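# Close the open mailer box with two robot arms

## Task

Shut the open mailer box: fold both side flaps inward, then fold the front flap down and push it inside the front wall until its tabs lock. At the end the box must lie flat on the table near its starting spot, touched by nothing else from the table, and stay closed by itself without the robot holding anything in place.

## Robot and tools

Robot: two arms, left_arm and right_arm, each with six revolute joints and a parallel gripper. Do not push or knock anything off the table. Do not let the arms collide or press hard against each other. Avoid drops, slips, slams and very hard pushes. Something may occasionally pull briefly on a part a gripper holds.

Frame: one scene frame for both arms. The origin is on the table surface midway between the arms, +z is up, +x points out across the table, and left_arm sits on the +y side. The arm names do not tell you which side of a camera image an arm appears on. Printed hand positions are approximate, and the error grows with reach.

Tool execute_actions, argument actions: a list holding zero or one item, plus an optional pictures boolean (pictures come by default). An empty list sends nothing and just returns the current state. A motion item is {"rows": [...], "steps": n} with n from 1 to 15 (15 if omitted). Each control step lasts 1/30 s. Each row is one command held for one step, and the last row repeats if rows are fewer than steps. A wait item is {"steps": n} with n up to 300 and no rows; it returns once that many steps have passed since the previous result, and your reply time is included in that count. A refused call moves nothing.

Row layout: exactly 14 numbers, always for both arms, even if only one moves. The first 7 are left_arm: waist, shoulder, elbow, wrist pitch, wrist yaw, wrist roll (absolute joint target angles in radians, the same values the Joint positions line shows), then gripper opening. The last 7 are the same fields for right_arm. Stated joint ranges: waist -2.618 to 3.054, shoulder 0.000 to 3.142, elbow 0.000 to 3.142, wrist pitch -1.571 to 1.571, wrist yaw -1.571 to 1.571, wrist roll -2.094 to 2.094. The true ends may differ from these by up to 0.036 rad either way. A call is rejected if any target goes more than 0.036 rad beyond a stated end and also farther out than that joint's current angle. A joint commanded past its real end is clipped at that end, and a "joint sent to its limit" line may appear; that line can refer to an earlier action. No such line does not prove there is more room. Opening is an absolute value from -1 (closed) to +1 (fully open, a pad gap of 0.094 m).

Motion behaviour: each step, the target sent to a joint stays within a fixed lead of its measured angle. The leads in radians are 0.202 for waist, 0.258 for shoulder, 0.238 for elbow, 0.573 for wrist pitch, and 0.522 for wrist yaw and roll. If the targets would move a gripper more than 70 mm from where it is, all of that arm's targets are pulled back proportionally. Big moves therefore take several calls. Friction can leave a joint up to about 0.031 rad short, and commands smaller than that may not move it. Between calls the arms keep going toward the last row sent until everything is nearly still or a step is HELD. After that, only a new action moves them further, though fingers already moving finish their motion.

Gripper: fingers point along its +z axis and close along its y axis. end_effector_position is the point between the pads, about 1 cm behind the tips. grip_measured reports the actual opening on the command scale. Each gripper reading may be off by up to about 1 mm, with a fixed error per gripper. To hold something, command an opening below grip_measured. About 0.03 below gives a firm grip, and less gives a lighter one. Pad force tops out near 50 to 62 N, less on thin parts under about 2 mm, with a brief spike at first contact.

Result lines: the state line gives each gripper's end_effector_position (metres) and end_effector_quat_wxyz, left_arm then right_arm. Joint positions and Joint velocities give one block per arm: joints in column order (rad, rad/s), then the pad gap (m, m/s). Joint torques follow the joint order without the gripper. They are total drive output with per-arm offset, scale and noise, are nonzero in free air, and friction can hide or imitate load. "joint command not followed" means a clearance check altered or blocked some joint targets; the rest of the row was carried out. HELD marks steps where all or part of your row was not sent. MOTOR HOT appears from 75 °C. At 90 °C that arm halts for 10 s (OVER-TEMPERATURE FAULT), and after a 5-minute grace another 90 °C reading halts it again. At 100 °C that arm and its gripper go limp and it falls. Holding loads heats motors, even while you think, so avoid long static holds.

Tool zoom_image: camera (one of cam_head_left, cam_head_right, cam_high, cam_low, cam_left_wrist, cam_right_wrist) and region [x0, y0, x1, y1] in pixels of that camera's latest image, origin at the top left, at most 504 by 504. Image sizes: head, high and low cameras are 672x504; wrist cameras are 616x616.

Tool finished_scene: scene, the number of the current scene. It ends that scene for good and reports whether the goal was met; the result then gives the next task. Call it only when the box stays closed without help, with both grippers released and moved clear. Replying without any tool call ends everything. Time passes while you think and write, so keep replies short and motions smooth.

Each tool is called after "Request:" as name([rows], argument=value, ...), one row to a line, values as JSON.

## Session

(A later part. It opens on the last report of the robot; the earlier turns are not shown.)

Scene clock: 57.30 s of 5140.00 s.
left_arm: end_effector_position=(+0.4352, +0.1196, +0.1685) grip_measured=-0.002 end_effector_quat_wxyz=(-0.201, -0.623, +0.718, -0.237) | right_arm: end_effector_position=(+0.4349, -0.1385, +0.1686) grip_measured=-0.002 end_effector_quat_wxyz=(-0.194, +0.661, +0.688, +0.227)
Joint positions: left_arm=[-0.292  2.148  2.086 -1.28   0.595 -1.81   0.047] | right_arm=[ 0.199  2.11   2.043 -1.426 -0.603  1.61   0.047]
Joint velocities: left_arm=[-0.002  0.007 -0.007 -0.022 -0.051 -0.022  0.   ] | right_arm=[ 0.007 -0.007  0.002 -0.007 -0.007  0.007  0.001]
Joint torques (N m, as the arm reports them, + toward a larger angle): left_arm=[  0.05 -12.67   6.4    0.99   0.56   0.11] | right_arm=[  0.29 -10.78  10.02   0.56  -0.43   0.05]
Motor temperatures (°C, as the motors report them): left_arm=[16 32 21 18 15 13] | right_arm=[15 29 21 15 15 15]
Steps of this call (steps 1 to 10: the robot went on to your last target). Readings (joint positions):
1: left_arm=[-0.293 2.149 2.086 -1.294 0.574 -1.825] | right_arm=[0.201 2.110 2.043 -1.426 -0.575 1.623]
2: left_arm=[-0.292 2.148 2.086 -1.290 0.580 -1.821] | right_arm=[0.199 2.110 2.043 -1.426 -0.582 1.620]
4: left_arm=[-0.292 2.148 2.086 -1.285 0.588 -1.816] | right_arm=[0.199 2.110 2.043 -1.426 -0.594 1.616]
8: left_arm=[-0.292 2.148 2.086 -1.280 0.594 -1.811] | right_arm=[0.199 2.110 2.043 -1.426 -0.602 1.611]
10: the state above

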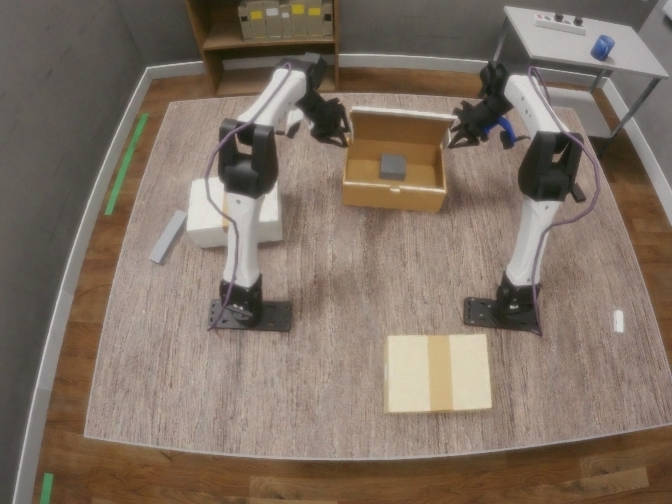

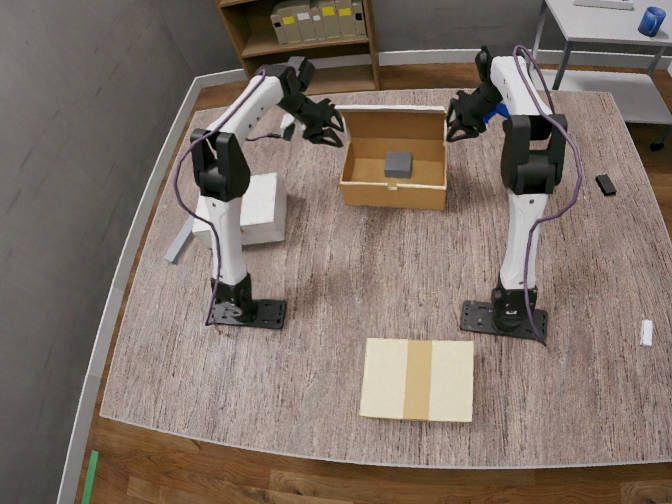

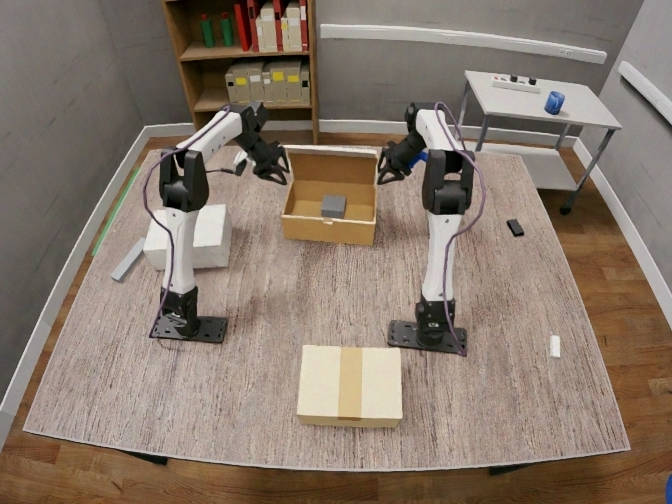

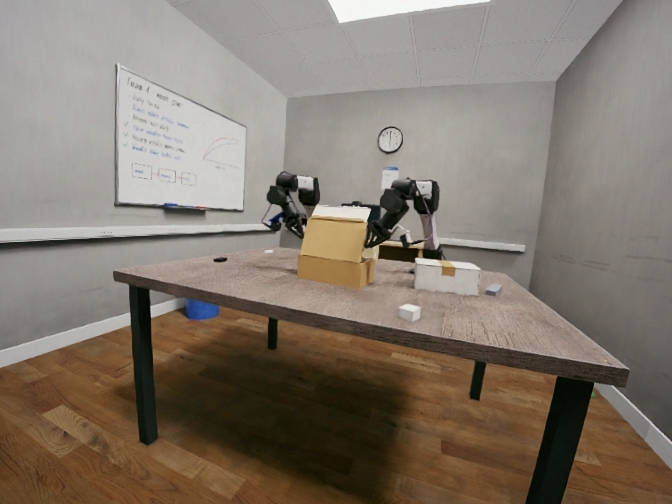

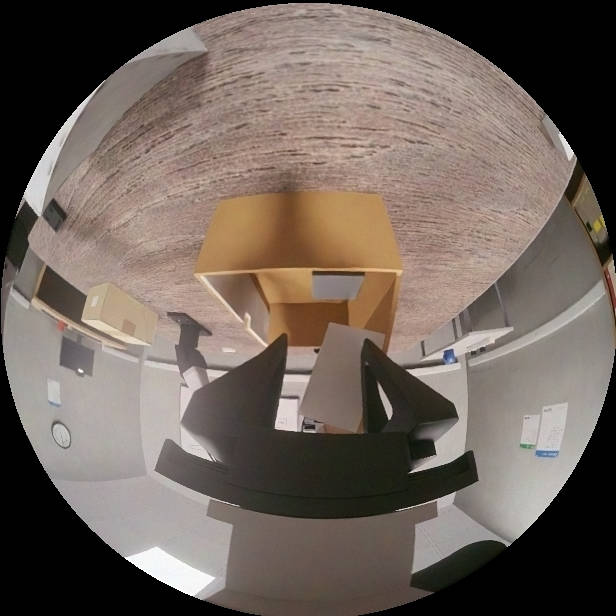

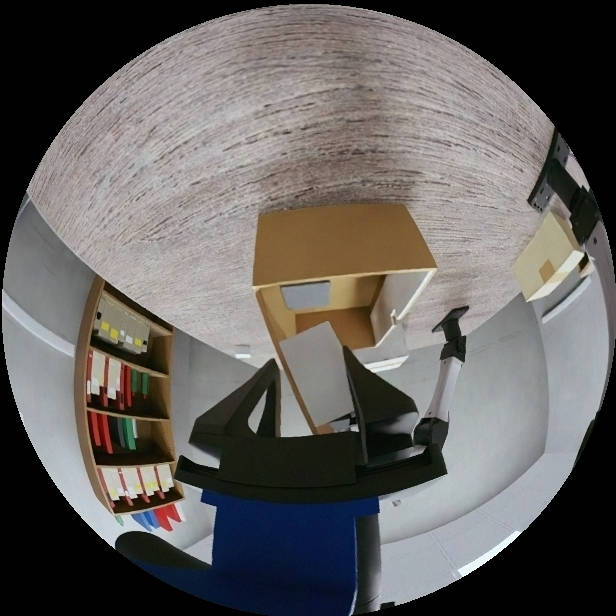

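Request:
execute_actions([
  {"rows":[[-0.295,2.14,2.065,-1.26,0.62,-1.8,-0.2,0.2,2.125,2.06,-1.42,-0.62,1.6,-0.05],[-0.295,2.14,2.065,-1.26,0.62,-1.8,-0.2,0.2,2.125,2.06,-1.42,-0.62,1.6,-0.05],[-0.295,2.14,2.065,-1.26,0.62,-1.8,-0.4,0.2,2.125,2.06,-1.42,-0.62,1.6,-0.1],[-0.295,2.14,2.065,-1.26,0.62,-1.8,-0.4,0.2,2.125,2.06,-1.42,-0.62,1.6,-0.1],[-0.295,2.14,2.065,-1.26,0.62,-1.8,-0.6,0.2,2.125,2.06,-1.42,-0.62,1.6,-0.15],[-0.295,2.14,2.065,-1.26,0.62,-1.8,-0.6,0.2,2.125,2.06,-1.42,-0.62,1.6,-0.15],[-0.295,2.14,2.065,-1.26,0.62,-1.8,-0.8,0.2,2.125,2.06,-1.42,-0.62,1.6,-0.2],[-0.295,2.14,2.065,-1.26,0.62,-1.8,-0.8,0.2,2.125,2.06,-1.42,-0.62,1.6,-0.2],[-0.295,2.14,2.065,-1.26,0.62,-1.8,-1,0.2,2.125,2.06,-1.42,-0.62,1.6,-0.2]]},
])

Scene clock: 58.97 s of 5140.00 s.
left_arm: end_effector_position=(+0.4356, +0.1171, +0.1704) grip_measured=-0.992 end_effector_quat_wxyz=(-0.205, -0.618, +0.719, -0.244) | right_arm: end_effector_position=(+0.4349, -0.1381, +0.1689) grip_measured=-0.198 end_effector_quat_wxyz=(-0.195, +0.659, +0.689, +0.229)
Joint positions: left_arm=[-0.292  2.148  2.086 -1.273  0.611 -1.806  0.   ] | right_arm=[ 0.199  2.11   2.043 -1.425 -0.606  1.607  0.038]
Joint velocities: left_arm=[-0.012  0.012 -0.002  0.007 -0.037 -0.007 -0.001] | right_arm=[-0.017  0.002 -0.007 -0.022 -0.051 -0.051 -0.001]
Joint torques (N m, as the arm reports them, + toward a larger angle): left_arm=[  0.15 -12.65   6.42   0.95   0.44   0.08] | right_arm=[  0.32 -10.71  10.01   0.54  -0.41   0.03]
Motor temperatures (°C, as the motors report them): left_arm=[16 32 21 18 15 13] | right_arm=[15 29 21 15 15 15]
Steps of this call (steps 1 to 30: the robot went on to your last target; steps 31 to 35: nothing new was sent; steps 36 to 50: all 15 steps of this action). Readings (joint positions):
36: left_arm=[-0.292 2.148 2.086 -1.279 0.596 -1.808] | right_arm=[0.199 2.110 2.043 -1.426 -0.604 1.607]
37: left_arm=[-0.292 2.148 2.086 -1.278 0.598 -1.808] | right_arm=[0.199 2.110 2.043 -1.426 -0.604 1.607]
39: left_arm=[-0.292 2.148 2.086 -1.276 0.602 -1.807] | right_arm=[0.199 2.110 2.043 -1.426 -0.604 1.607]
43: left_arm=[-0.292 2.148 2.086 -1.274 0.608 -1.806] | right_arm=[0.199 2.110 2.043 -1.425 -0.606 1.607]
50: the state above

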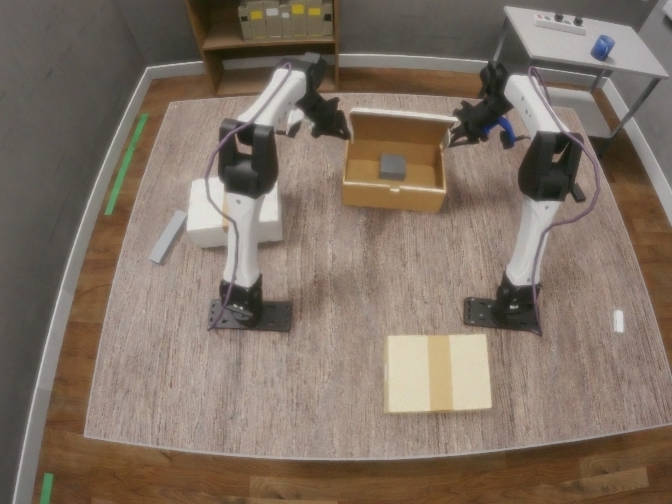

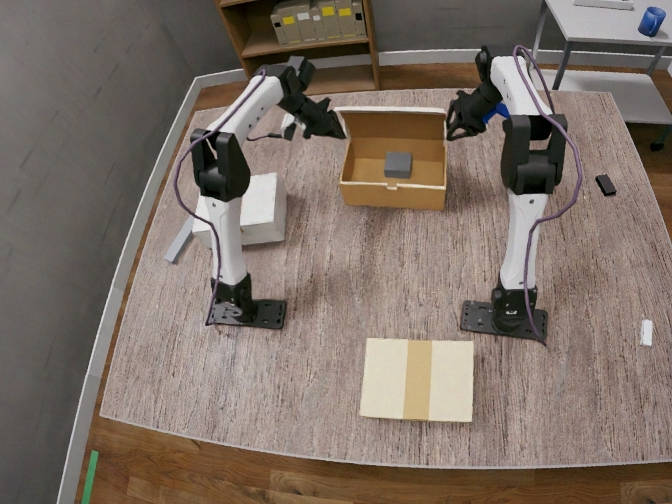

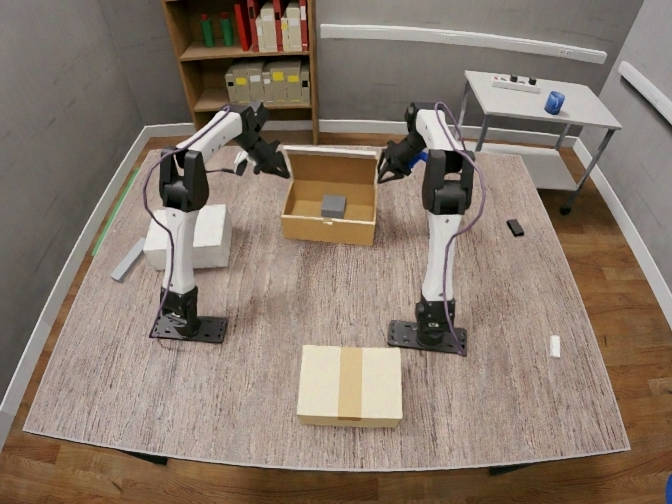

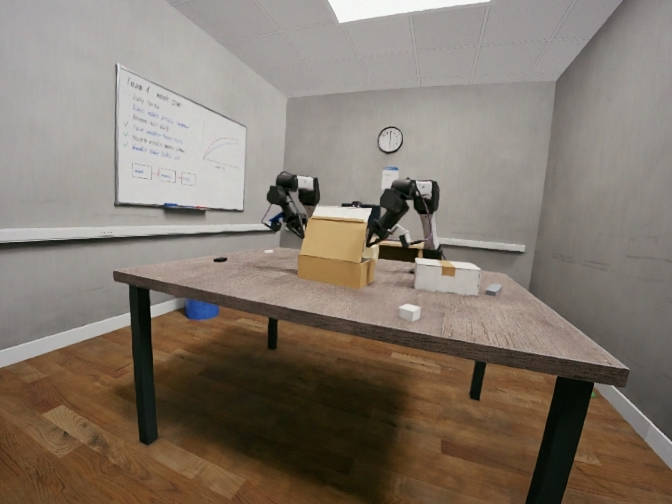

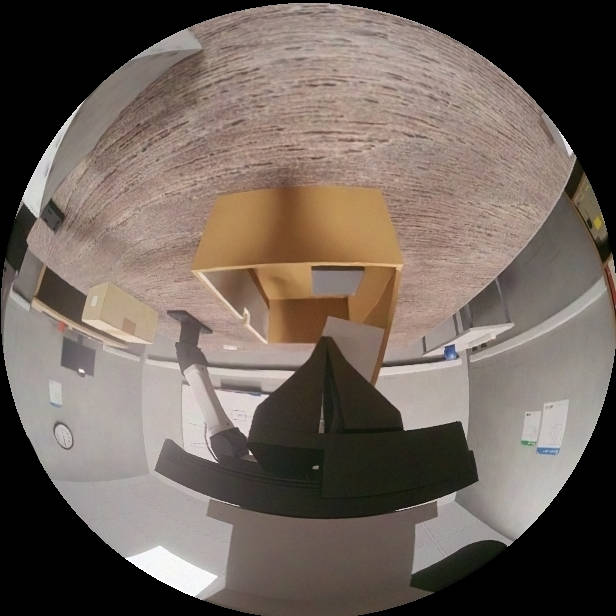

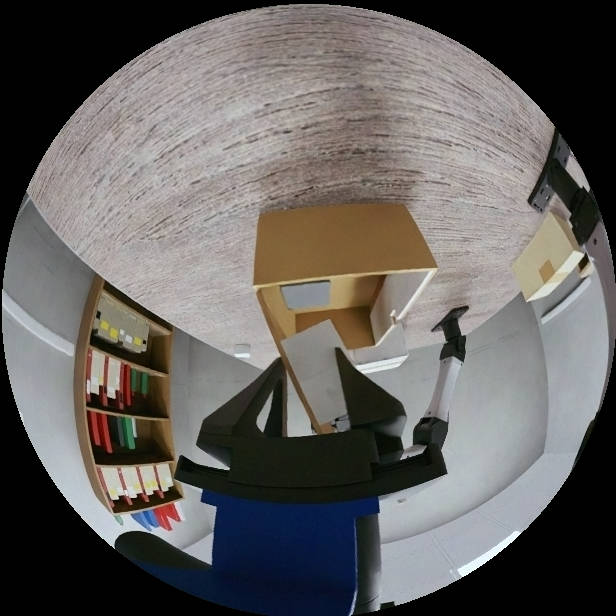

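Request:
execute_actions([
  {"rows":[[-0.285,2.14,2.065,-1.25,0.69,-1.8,-1,0.19,2.125,2.06,-1.41,-0.69,1.55,-0.2],[-0.285,2.14,2.065,-1.25,0.69,-1.8,-1,0.19,2.125,2.06,-1.41,-0.69,1.55,-0.2],[-0.285,2.14,2.065,-1.25,0.69,-1.8,-1,0.19,2.125,2.06,-1.41,-0.69,1.55,-0.2],[-0.27,2.14,2.065,-1.24,0.76,-1.8,-1,0.18,2.125,2.06,-1.4,-0.76,1.45,-0.2],[-0.27,2.14,2.065,-1.24,0.76,-1.8,-1,0.18,2.125,2.06,-1.4,-0.76,1.45,-0.2],[-0.27,2.14,2.065,-1.24,0.76,-1.8,-1,0.18,2.125,2.06,-1.4,-0.76,1.45,-0.2],[-0.255,2.14,2.065,-1.23,0.83,-1.8,-1,0.17,2.125,2.06,-1.4,-0.83,1.35,-0.2]]},
])

Scene clock: 60.43 s of 5140.00 s.
left_arm: end_effector_position=(+0.4376, +0.1102, +0.1912) grip_measured=-0.992 end_effector_quat_wxyz=(-0.270, -0.599, +0.693, -0.297) | right_arm: end_effector_position=(+0.4385, -0.1261, +0.1893) grip_measured=-0.198 end_effector_quat_wxyz=(-0.216, +0.564, +0.730, +0.320)
Joint positions: left_arm=[-0.253  2.148  2.086 -1.25   0.794 -1.806  0.   ] | right_arm=[ 0.17   2.11   2.043 -1.413 -0.79   1.379  0.038]
Joint velocities: left_arm=[-0.007  0.007 -0.002  0.007  0.139 -0.081  0.   ] | right_arm=[-0.007 -0.002  0.002 -0.022 -0.139 -0.198 -0.001]
Joint torques (N m, as the arm reports them, + toward a larger angle): left_arm=[  0.26 -12.7    6.39   1.01   0.53   0.07] | right_arm=[  0.22 -10.84  10.13   0.69  -0.5    0.02]
Motor temperatures (°C, as the motors report them): left_arm=[16 32 21 18 15 13] | right_arm=[15 29 21 15 15 15]
Steps of this call (steps 1 to 15: the robot went on to your last target; steps 16 to 29: nothing new was sent; steps 30 to 44: all 15 steps of this action). Readings (joint positions):
30: left_arm=[-0.292 2.148 2.086 -1.272 0.621 -1.806] | right_arm=[0.199 2.110 2.043 -1.425 -0.615 1.599]
31: left_arm=[-0.292 2.148 2.086 -1.271 0.630 -1.806] | right_arm=[0.197 2.110 2.043 -1.425 -0.625 1.590]
33: left_arm=[-0.288 2.148 2.086 -1.269 0.652 -1.806] | right_arm=[0.194 2.110 2.043 -1.423 -0.648 1.562]
37: left_arm=[-0.268 2.148 2.086 -1.260 0.722 -1.806] | right_arm=[0.178 2.110 2.043 -1.417 -0.718 1.466]
44: the state above

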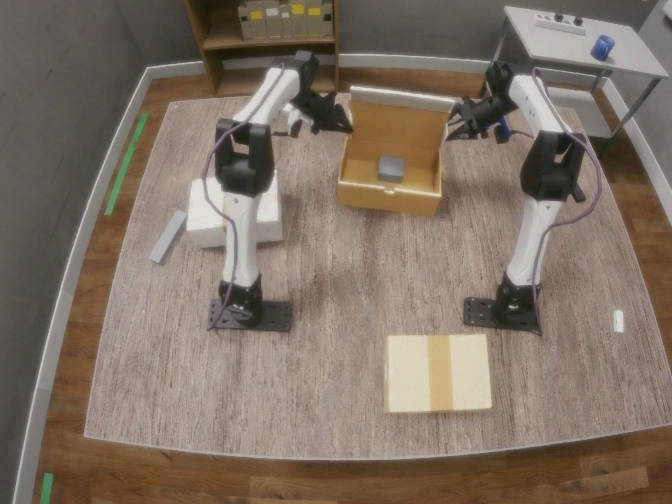

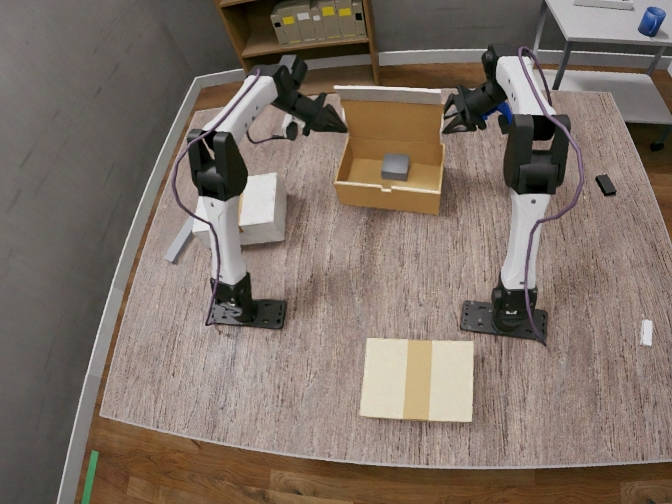

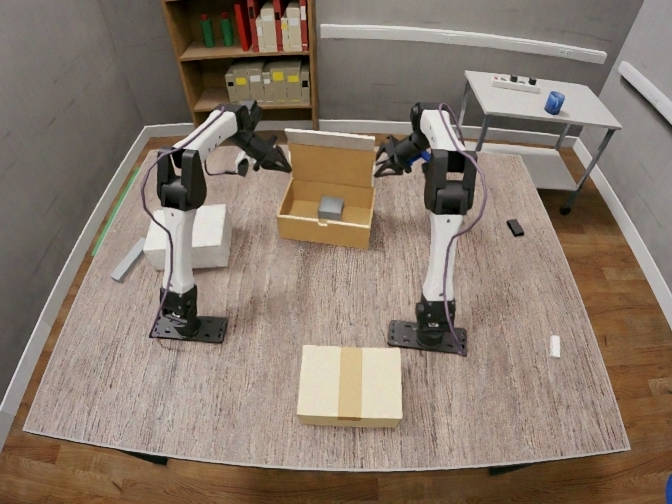

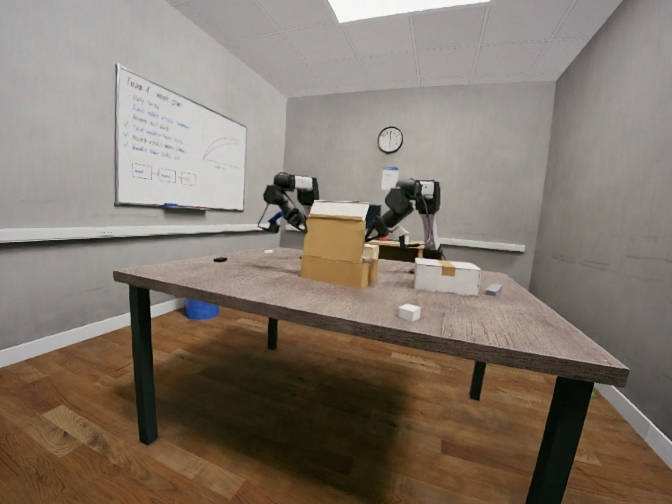

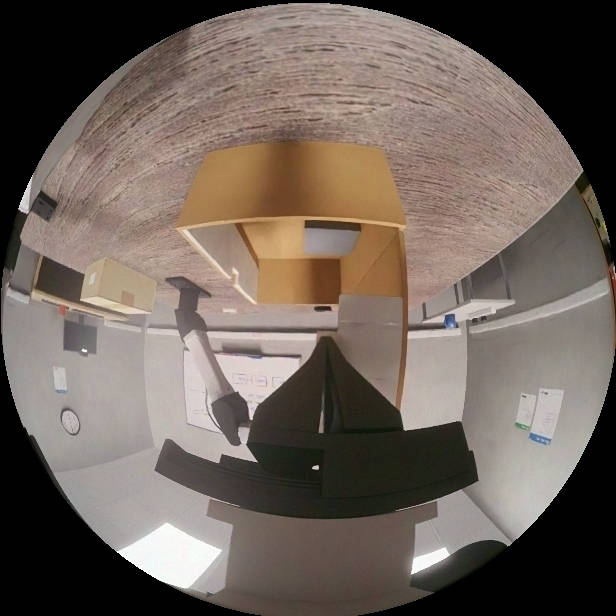

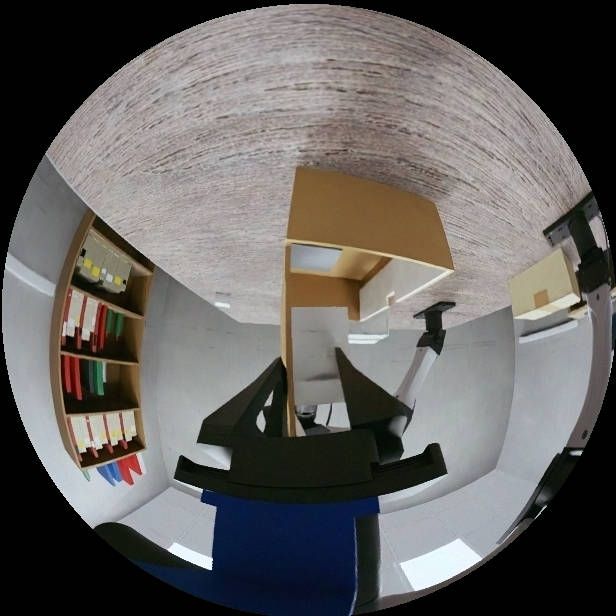

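Request:
execute_actions([
  {"rows":[[-0.255,2.14,2.04,-1.2,0.83,-1.8,-1,0.17,2.115,2.0,-1.38,-0.83,1.35,-0.2],[-0.255,2.14,2.04,-1.2,0.83,-1.8,-1,0.17,2.115,2.0,-1.38,-0.83,1.35,-0.2],[-0.255,2.14,2.04,-1.2,0.83,-1.8,-1,0.17,2.115,2.0,-1.38,-0.83,1.35,-0.2],[-0.255,2.14,2.0,-1.15,0.83,-1.8,-1,0.17,2.115,1.96,-1.34,-0.83,1.35,-0.2],[-0.255,2.14,2.0,-1.15,0.83,-1.8,-1,0.17,2.115,1.96,-1.34,-0.83,1.35,-0.2],[-0.255,2.14,2.0,-1.15,0.83,-1.8,-1,0.17,2.115,1.96,-1.34,-0.83,1.35,-0.2],[-0.255,2.14,1.96,-1.11,0.83,-1.8,-1,0.17,2.115,1.92,-1.31,-0.83,1.35,-0.2],[-0.255,2.14,1.96,-1.11,0.83,-1.8,-1,0.17,2.115,1.92,-1.31,-0.83,1.35,-0.2],[-0.255,2.14,1.96,-1.11,0.83,-1.8,-1,0.17,2.115,1.92,-1.31,-0.83,1.35,-0.2],[-0.255,2.14,1.92,-1.07,0.83,-1.8,-1,0.17,2.115,1.88,-1.28,-0.83,1.35,-0.2]]},
])

Scene clock: 62.03 s of 5140.00 s.
left_arm: end_effector_position=(+0.4365, +0.1069, +0.1598) grip_measured=-0.993 end_effector_quat_wxyz=(-0.284, -0.594, +0.690, -0.300) | right_arm: end_effector_position=(+0.4322, -0.1220, +0.1549) grip_measured=-0.198 end_effector_quat_wxyz=(-0.242, +0.559, +0.725, +0.321)
Joint positions: left_arm=[-0.253  2.14   1.935 -1.114  0.823 -1.805  0.   ] | right_arm=[ 0.17   2.111  1.892 -1.312 -0.826  1.357  0.038]
Joint velocities: left_arm=[-0.002 -0.007 -0.002  0.198  0.081 -0.007  0.001] | right_arm=[ 0.002  0.007  0.002  0.11   0.007 -0.037 -0.   ]
Joint torques (N m, as the arm reports them, + toward a larger angle): left_arm=[  0.19 -12.02   7.1    1.09   0.49   0.07] | right_arm=[  0.28 -11.53   7.13   0.64  -0.42   0.02]
Motor temperatures (°C, as the motors report them): left_arm=[16 33 21 18 15 13] | right_arm=[15 29 21 15 15 15]
Steps of this call (steps 1 to 30: the robot went on to your last target; steps 31 to 33: nothing new was sent; steps 34 to 48: all 15 steps of this action). Readings (joint positions):
34: left_arm=[-0.253 2.147 2.080 -1.240 0.820 -1.806] | right_arm=[0.170 2.110 2.038 -1.408 -0.815 1.358]
35: left_arm=[-0.253 2.145 2.073 -1.235 0.821 -1.805] | right_arm=[0.170 2.110 2.032 -1.405 -0.817 1.358]
37: left_arm=[-0.253 2.144 2.055 -1.220 0.822 -1.805] | right_arm=[0.170 2.110 2.011 -1.392 -0.819 1.358]
41: left_arm=[-0.253 2.142 2.000 -1.175 0.823 -1.805] | right_arm=[0.170 2.110 1.957 -1.359 -0.823 1.358]
48: the state above

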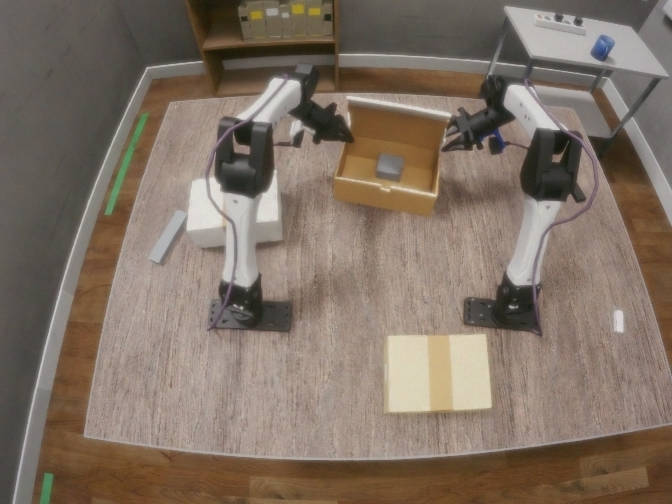

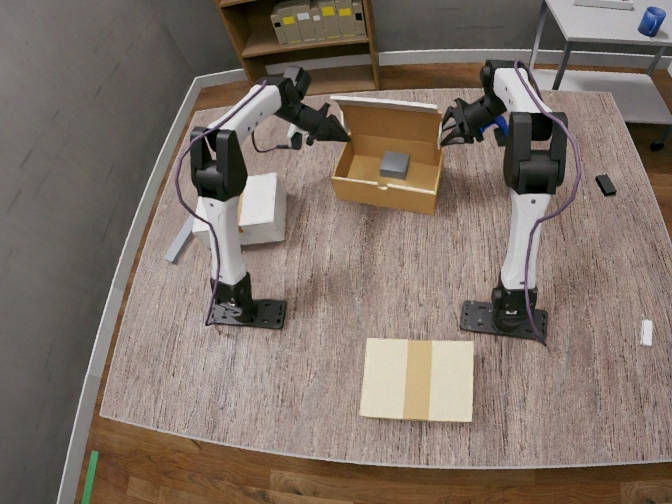

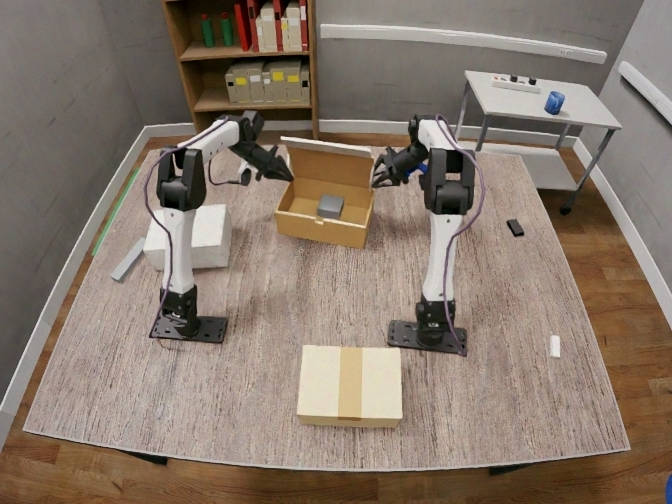

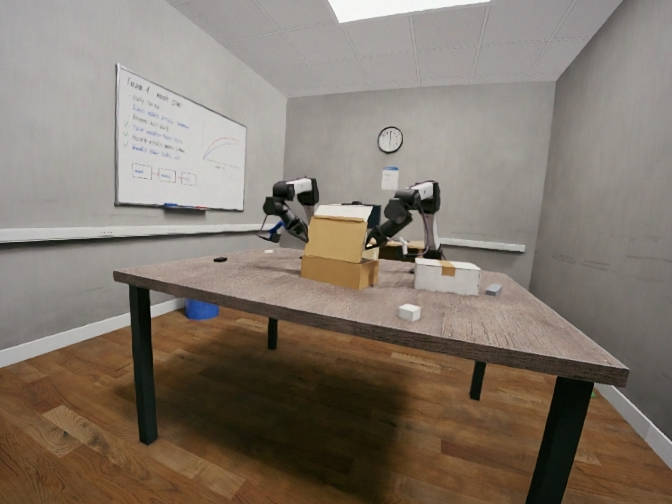

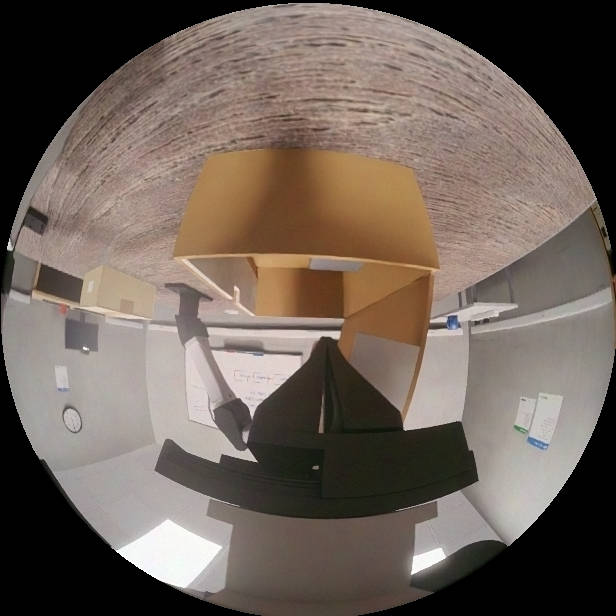

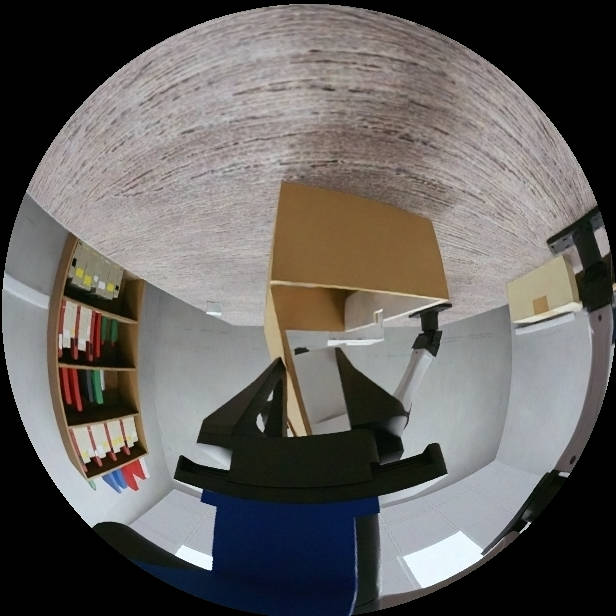

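Request:
execute_actions([
  {"rows":[[-0.22,2.14,1.92,-1.07,0.83,-1.8,-1,0.13,2.115,1.88,-1.28,-0.83,1.35,-0.2],[-0.22,2.14,1.92,-1.07,0.83,-1.8,-1,0.13,2.115,1.88,-1.28,-0.83,1.35,-0.2],[-0.22,2.14,1.92,-1.07,0.83,-1.8,-1,0.13,2.115,1.88,-1.28,-0.83,1.35,-0.2],[-0.17,2.14,1.92,-1.1,0.83,-1.8,-1,0.07,2.115,1.88,-1.28,-0.83,1.35,-0.2],[-0.17,2.14,1.92,-1.1,0.83,-1.8,-1,0.07,2.115,1.88,-1.28,-0.83,1.35,-0.2],[-0.17,2.14,1.92,-1.1,0.83,-1.8,-1,0.07,2.115,1.88,-1.28,-0.83,1.35,-0.2],[-0.12,2.14,1.92,-1.15,0.83,-1.8,-1,0.01,2.115,1.88,-1.28,-0.83,1.35,-0.2],[-0.12,2.14,1.92,-1.15,0.83,-1.8,-1,0.01,2.115,1.88,-1.28,-0.83,1.35,-0.2],[-0.12,2.14,1.92,-1.15,0.83,-1.8,-1,0.01,2.115,1.88,-1.28,-0.83,1.35,-0.2],[-0.06,2.14,1.92,-1.2,0.83,-1.8,-1,-0.05,2.115,1.88,-1.28,-0.83,1.35,-0.2]]},
])

Request:
zoom_image(camera="cam_head_left", region=[290, 70, 510, 220])

Scene clock: 63.83 s of 5140.00 s.
left_arm: end_effector_position=(+0.4696, +0.1962, +0.1586) grip_measured=-0.993 end_effector_quat_wxyz=(+0.266, +0.669, -0.619, +0.314) | right_arm: end_effector_position=(+0.4571, -0.2230, +0.1554) grip_measured=-0.198 end_effector_quat_wxyz=(-0.194, +0.637, +0.657, +0.353)
Joint positions: left_arm=[-0.047  2.14   1.935 -1.159  0.829 -1.805  0.   ] | right_arm=[-0.066  2.111  1.892 -1.289 -0.827  1.357  0.038]
Joint velocities: left_arm=[ 0.095 -0.002 -0.012 -0.139 -0.007  0.007  0.001] | right_arm=[-0.085  0.002 -0.012  0.022 -0.066  0.051  0.   ]
Joint torques (N m, as the arm reports them, + toward a larger angle): left_arm=[ -1.5  -11.98   7.03   0.55   0.44   0.06] | right_arm=[  1.78 -11.7    7.23   0.59  -0.4    0.02]
Motor temperatures (°C, as the motors report them): left_arm=[16 33 21 18 15 13] | right_arm=[15 29 21 15 15 15]
Steps of this call (steps 1 to 30: the robot went on to your last target; steps 31 to 39: nothing new was sent; steps 40 to 54: all 15 steps of this action). Readings (joint positions):
40: left_arm=[-0.251 2.140 1.935 -1.088 0.824 -1.805] | right_arm=[0.167 2.111 1.892 -1.296 -0.826 1.357]
41: left_arm=[-0.247 2.140 1.935 -1.087 0.825 -1.805] | right_arm=[0.163 2.111 1.892 -1.296 -0.827 1.357]
43: left_arm=[-0.232 2.140 1.935 -1.087 0.826 -1.805] | right_arm=[0.144 2.111 1.892 -1.295 -0.828 1.357]
47: left_arm=[-0.165 2.140 1.935 -1.098 0.828 -1.805] | right_arm=[0.063 2.111 1.892 -1.293 -0.830 1.357]
54: the state above

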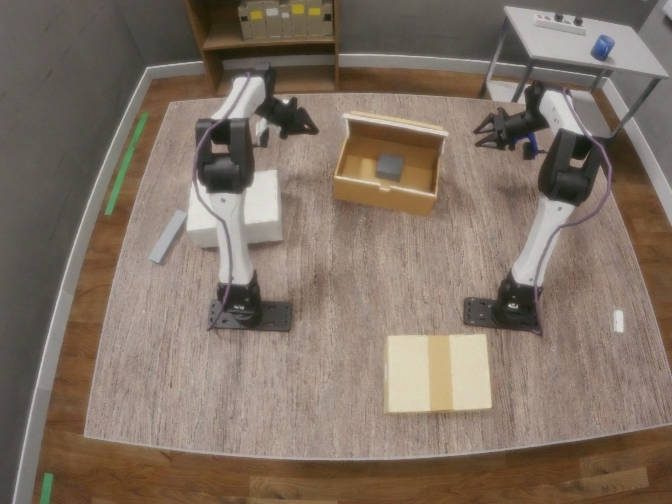

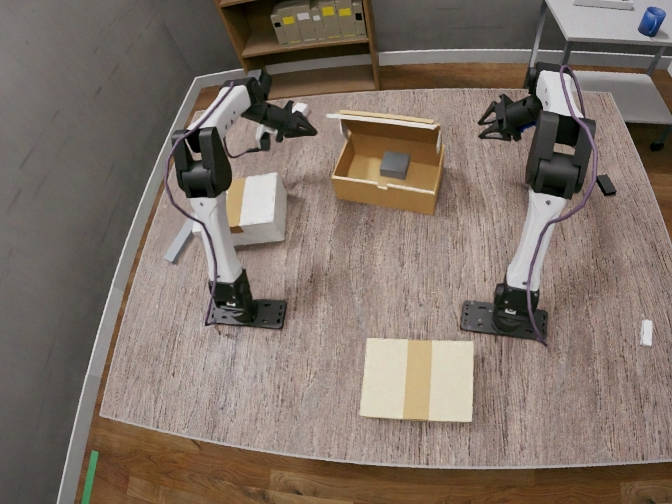

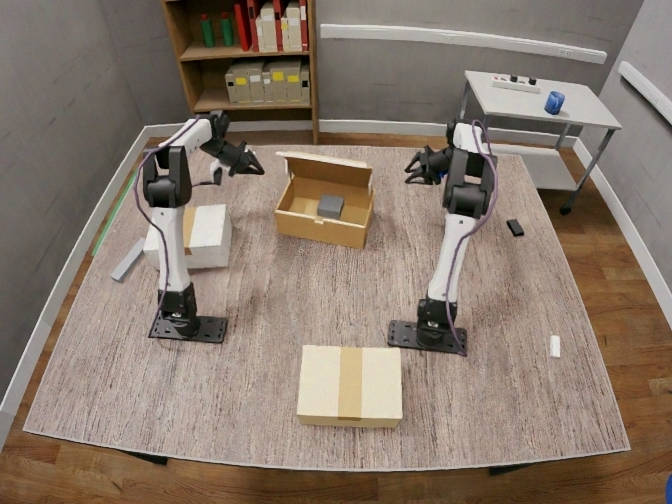

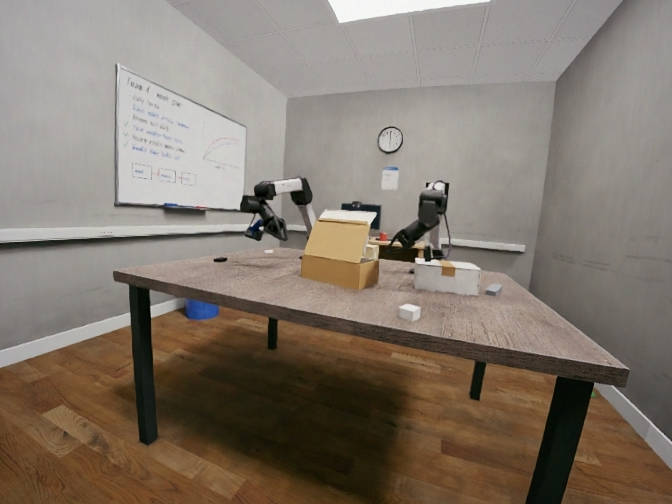

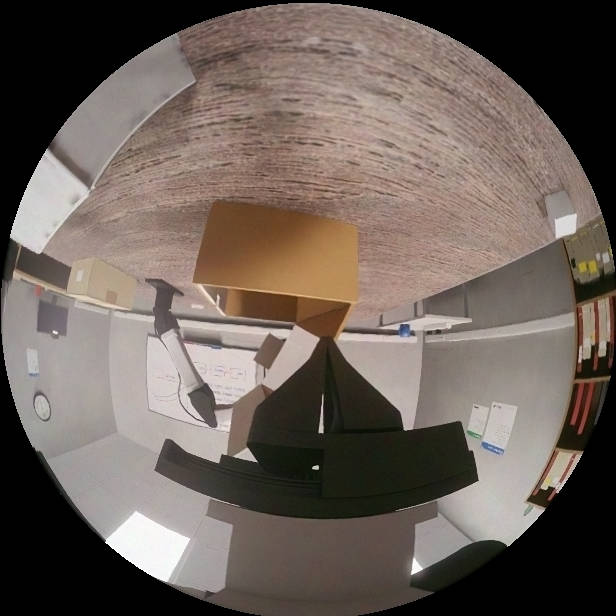

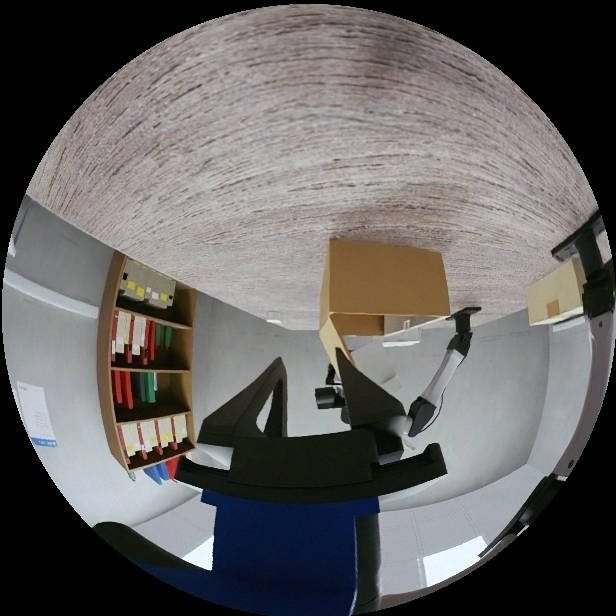

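Region (290, 70, 510, 220) of cam_head_left's 672x504 image, scaled by 2.291, with more detail than that image has; it fills the top 344 rows of this view, and the rest is white.

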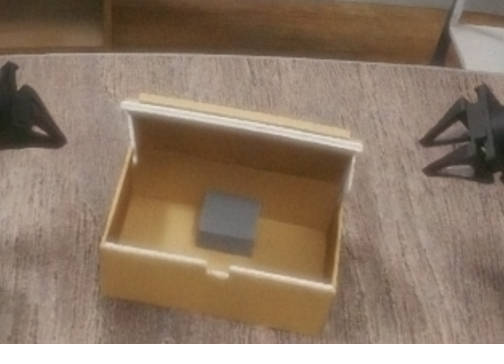

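Request:
execute_actions([
  {"rows":[[-0.06,2.14,1.92,-1.2,0.83,-1.8,-1,-0.05,1.7,1.4,-1.0,-0.5,1,-1],[-0.06,2.14,1.92,-1.2,0.83,-1.8,-1,-0.05,1.7,1.4,-1.0,-0.5,1,-1],[-0.06,2.14,1.92,-1.2,0.83,-1.8,-1,-0.05,1.7,1.4,-1.0,-0.5,1,-1],[-0.06,2.14,1.92,-1.2,0.83,-1.8,-1,-0.05,1.7,1.4,-1.0,-0.5,1,-1],[-0.06,2.14,1.92,-1.2,0.83,-1.8,-1,-0.05,1.7,1.4,-1.0,-0.5,1,-1],[-0.06,2.14,1.92,-1.2,0.83,-1.8,-1,-0.05,1.4,1.0,-0.8,-0.2,0.7,-1],[-0.06,2.14,1.92,-1.2,0.83,-1.8,-1,-0.05,1.4,1.0,-0.8,-0.2,0.7,-1],[-0.06,2.14,1.92,-1.2,0.83,-1.8,-1,-0.05,1.4,1.0,-0.8,-0.2,0.7,-1],[-0.06,2.14,1.92,-1.2,0.83,-1.8,-1,-0.05,1.4,1.0,-0.8,-0.2,0.7,-1],[-0.06,2.14,1.92,-1.2,0.83,-1.8,-1,-0.05,1.15,0.65,-0.68,0,0.5,-1]]},
], pictures=false)

Request:
execute_actions([
  {"rows":[[-0.06,2.14,1.92,-1.2,0.83,-1.8,-1,0.05,1.15,0.65,-0.68,0,0.5,-1],[-0.06,2.14,1.92,-1.2,0.83,-1.8,-1,0.1,1.15,0.65,-0.68,0,0.5,-1],[-0.06,2.14,1.92,-1.2,0.83,-1.8,-1,0.78,1.15,0.65,-0.68,0,0.5,-1]]},
], pictures=false)

Request:
execute_actions([
  {"rows":[[-0.06,2.14,1.92,-1.2,0.83,-1.8,-1,0.78,1.25,0.7,-0.63,0,0.5,-1],[-0.06,2.14,1.92,-1.2,0.83,-1.8,-1,0.78,1.25,0.7,-0.63,0,0.5,-1],[-0.06,2.14,1.92,-1.2,0.83,-1.8,-1,0.78,1.34,0.77,-0.6,0,0.5,-1],[-0.06,2.14,1.92,-1.2,0.83,-1.8,-1,0.78,1.34,0.77,-0.6,0,0.5,-1],[-0.06,2.14,1.92,-1.2,0.83,-1.8,-1,0.75,1.39,0.81,-0.6,0,0.5,-1],[-0.06,2.14,1.92,-1.2,0.83,-1.8,-1,0.75,1.39,0.81,-0.6,0,0.5,-1],[-0.06,2.14,1.92,-1.2,0.83,-1.8,-1,0.73,1.44,0.86,-0.6,0,0.5,-1],[-0.06,2.14,1.92,-1.2,0.83,-1.8,-1,0.73,1.44,0.86,-0.6,0,0.5,-1],[-0.06,2.14,1.92,-1.2,0.83,-1.8,-1,0.7,1.49,0.9,-0.59,0,0.5,-1],[-0.06,2.14,1.92,-1.2,0.83,-1.8,-1,0.7,1.49,0.9,-0.59,0,0.5,-1],[-0.06,2.14,1.92,-1.2,0.83,-1.8,-1,0.675,1.54,0.95,-0.59,0,0.5,-1]]},
])

Scene clock: 72.90 s of 5140.00 s.
left_arm: end_effector_position=(+0.4643, +0.1933, +0.1578) grip_measured=-0.993 end_effector_quat_wxyz=(+0.274, +0.670, -0.619, +0.305) | right_arm: end_effector_position=(+0.2750, -0.2916, +0.0891) grip_measured=-0.981 end_effector_quat_wxyz=(+0.194, +0.373, +0.903, +0.093)
Joint positions: left_arm=[-0.054  2.14   1.935 -1.181  0.829 -1.805  0.   ] | right_arm=[-0.053  1.128  0.73  -0.751 -0.105  0.609  0.001]
Joint velocities: left_arm=[-0.022 -0.017  0.002  0.037  0.007  0.037 -0.   ] | right_arm=[-0.002  0.071 -1.482  0.154  0.681 -0.652  0.001]
Joint torques (N m, as the arm reports them, + toward a larger angle): left_arm=[ -0.21 -11.96   6.94   0.48   0.45   0.06] | right_arm=[ 0.3  -1.51  9.96  1.79  0.05  0.01]
Motor temperatures (°C, as the motors report them): left_arm=[16 34 21 18 15 13] | right_arm=[15 30 21 15 15 15]
Steps of this call (steps 1 to 30: the robot went on to your last target; steps 31 to 90: nothing new was sent; then 5.57 s passed at rest; steps 91 to 105: all 15 steps of this action). Readings (joint positions):
91: left_arm=[-0.054 2.140 1.935 -1.181 0.829 -1.805] | right_arm=[-0.055 2.073 1.835 -1.225 -0.783 1.303]
92: left_arm=[-0.054 2.140 1.935 -1.181 0.829 -1.805] | right_arm=[-0.055 2.009 1.740 -1.161 -0.723 1.242]
94: left_arm=[-0.054 2.140 1.935 -1.181 0.829 -1.805] | right_arm=[-0.055 1.853 1.560 -1.099 -0.641 1.157]
98: left_arm=[-0.054 2.140 1.935 -1.181 0.829 -1.805] | right_arm=[-0.054 1.527 1.251 -0.950 -0.423 0.930]
105: the state above

Scene clock: 73.40 s of 5140.00 s.
left_arm: end_effector_position=(+0.4643, +0.1933, +0.1578) grip_measured=-0.993 end_effector_quat_wxyz=(+0.274, +0.670, -0.619, +0.305) | right_arm: end_effector_position=(+0.2172, -0.1108, +0.0597) grip_measured=-0.981 end_effector_quat_wxyz=(+0.154, -0.063, +0.980, +0.108)
Joint positions: left_arm=[-0.054  2.14   1.935 -1.181  0.829 -1.805  0.   ] | right_arm=[ 0.779  1.152  0.644 -0.685 -0.015  0.51   0.001]
Joint velocities: left_arm=[ 0.007 -0.007 -0.017 -0.007 -0.022  0.022 -0.   ] | right_arm=[ 0.022  0.002 -0.012 -0.066 -0.037 -0.051 -0.001]
Joint torques (N m, as the arm reports them, + toward a larger angle): left_arm=[ -0.19 -11.97   6.95   0.48   0.44   0.06] | right_arm=[ 0.23 -3.31  9.45  1.28  0.19 -0.01]
Motor temperatures (°C, as the motors report them): left_arm=[16 34 21 18 15 13] | right_arm=[15 30 21 15 15 15]
Steps of this call (steps 1 to 15: all 15 steps of this action). Readings (joint positions):
1: left_arm=[-0.054 2.140 1.935 -1.181 0.829 -1.805] | right_arm=[-0.039 1.135 0.688 -0.749 -0.078 0.590]
2: left_arm=[-0.054 2.140 1.935 -1.181 0.829 -1.805] | right_arm=[-0.001 1.144 0.661 -0.749 -0.058 0.575]
4: left_arm=[-0.054 2.140 1.935 -1.181 0.829 -1.805] | right_arm=[0.130 1.152 0.644 -0.746 -0.034 0.553]
8: left_arm=[-0.054 2.140 1.935 -1.181 0.829 -1.805] | right_arm=[0.429 1.152 0.644 -0.704 -0.015 0.526]
15: the state above

Scene clock: 73.90 s of 5140.00 s.
left_arm: end_effector_position=(+0.4643, +0.1933, +0.1578) grip_measured=-0.993 end_effector_quat_wxyz=(+0.274, +0.670, -0.619, +0.305) | right_arm: end_effector_position=(+0.3086, -0.0868, +0.0610) grip_measured=-0.981 end_effector_quat_wxyz=(+0.162, -0.014, +0.982, +0.095)
Joint positions: left_arm=[-0.054  2.14   1.935 -1.181  0.829 -1.805  0.   ] | right_arm=[ 0.68   1.529  0.933 -0.597 -0.004  0.508  0.001]
Joint velocities: left_arm=[ 0.002 -0.002  0.012 -0.051 -0.007  0.007 -0.   ] | right_arm=[-0.037  0.056  0.056  0.037 -0.037 -0.051  0.   ]
Joint torques (N m, as the arm reports them, + toward a larger angle): left_arm=[ -0.19 -11.95   6.95   0.48   0.45   0.06] | right_arm=[ 0.23 -6.37 10.19  1.24  0.08 -0.01]
Motor temperatures (°C, as the motors report them): left_arm=[16 34 21 18 15 13] | right_arm=[15 29 21 15 15 15]
Steps of this call (steps 1 to 15: all 15 steps of this action). Readings (joint positions):
1: left_arm=[-0.054 2.140 1.935 -1.181 0.829 -1.805] | right_arm=[0.779 1.162 0.651 -0.686 -0.013 0.509]
2: left_arm=[-0.054 2.140 1.935 -1.181 0.829 -1.805] | right_arm=[0.779 1.187 0.664 -0.680 -0.011 0.509]
4: left_arm=[-0.054 2.140 1.935 -1.181 0.829 -1.805] | right_arm=[0.779 1.268 0.715 -0.667 -0.009 0.509]
8: left_arm=[-0.054 2.140 1.935 -1.181 0.829 -1.805] | right_arm=[0.753 1.402 0.816 -0.630 -0.008 0.508]
15: the state above

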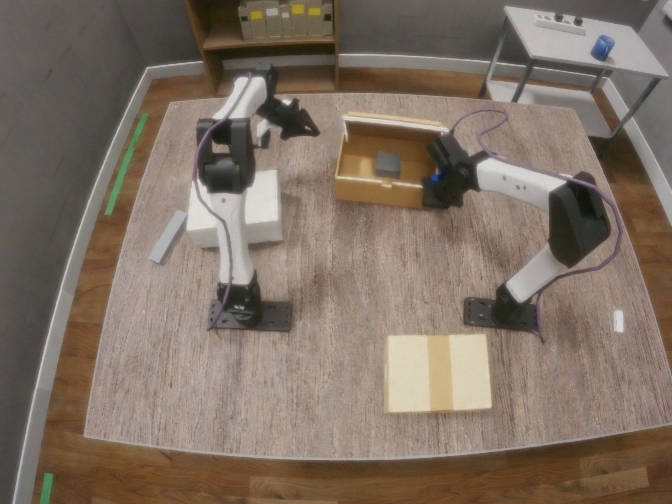

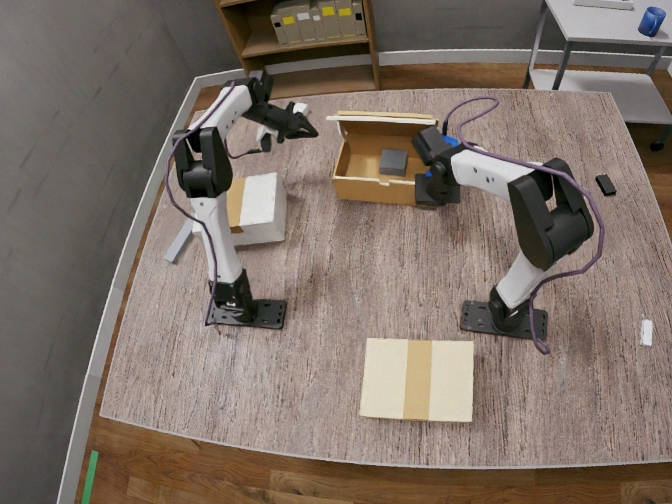

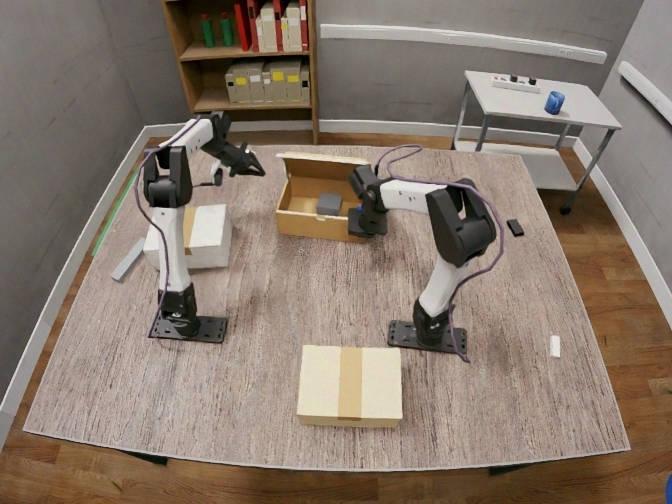

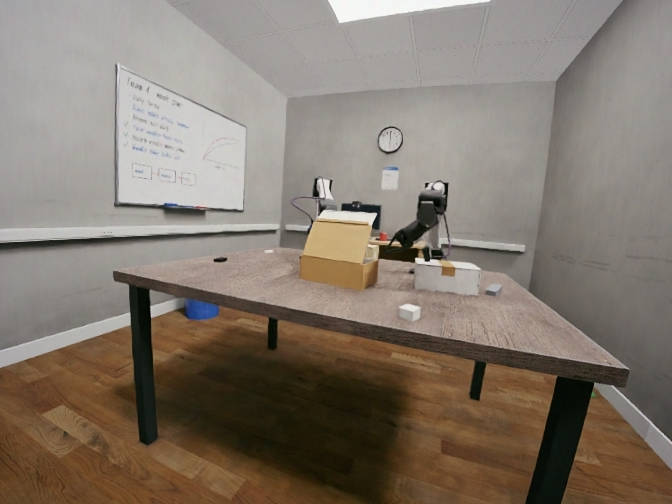

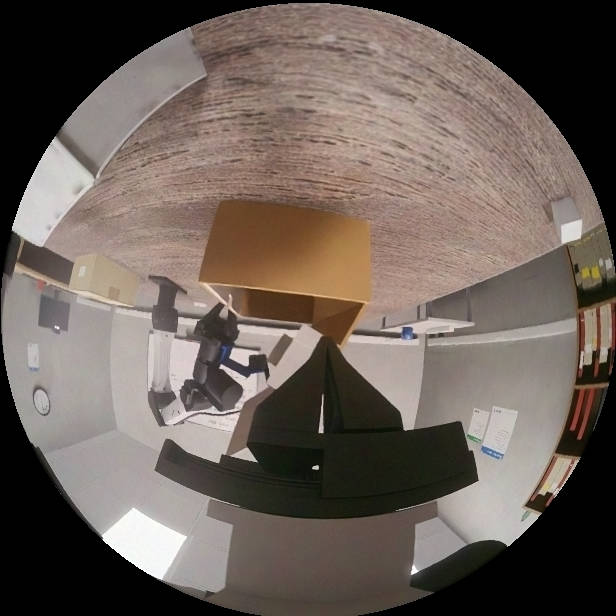

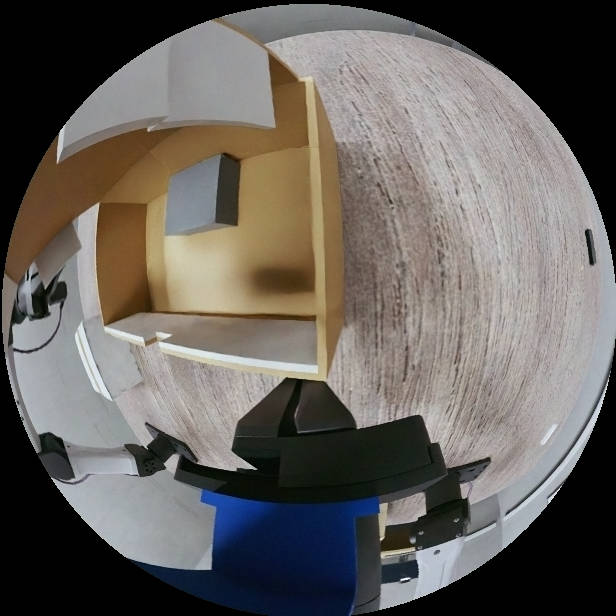

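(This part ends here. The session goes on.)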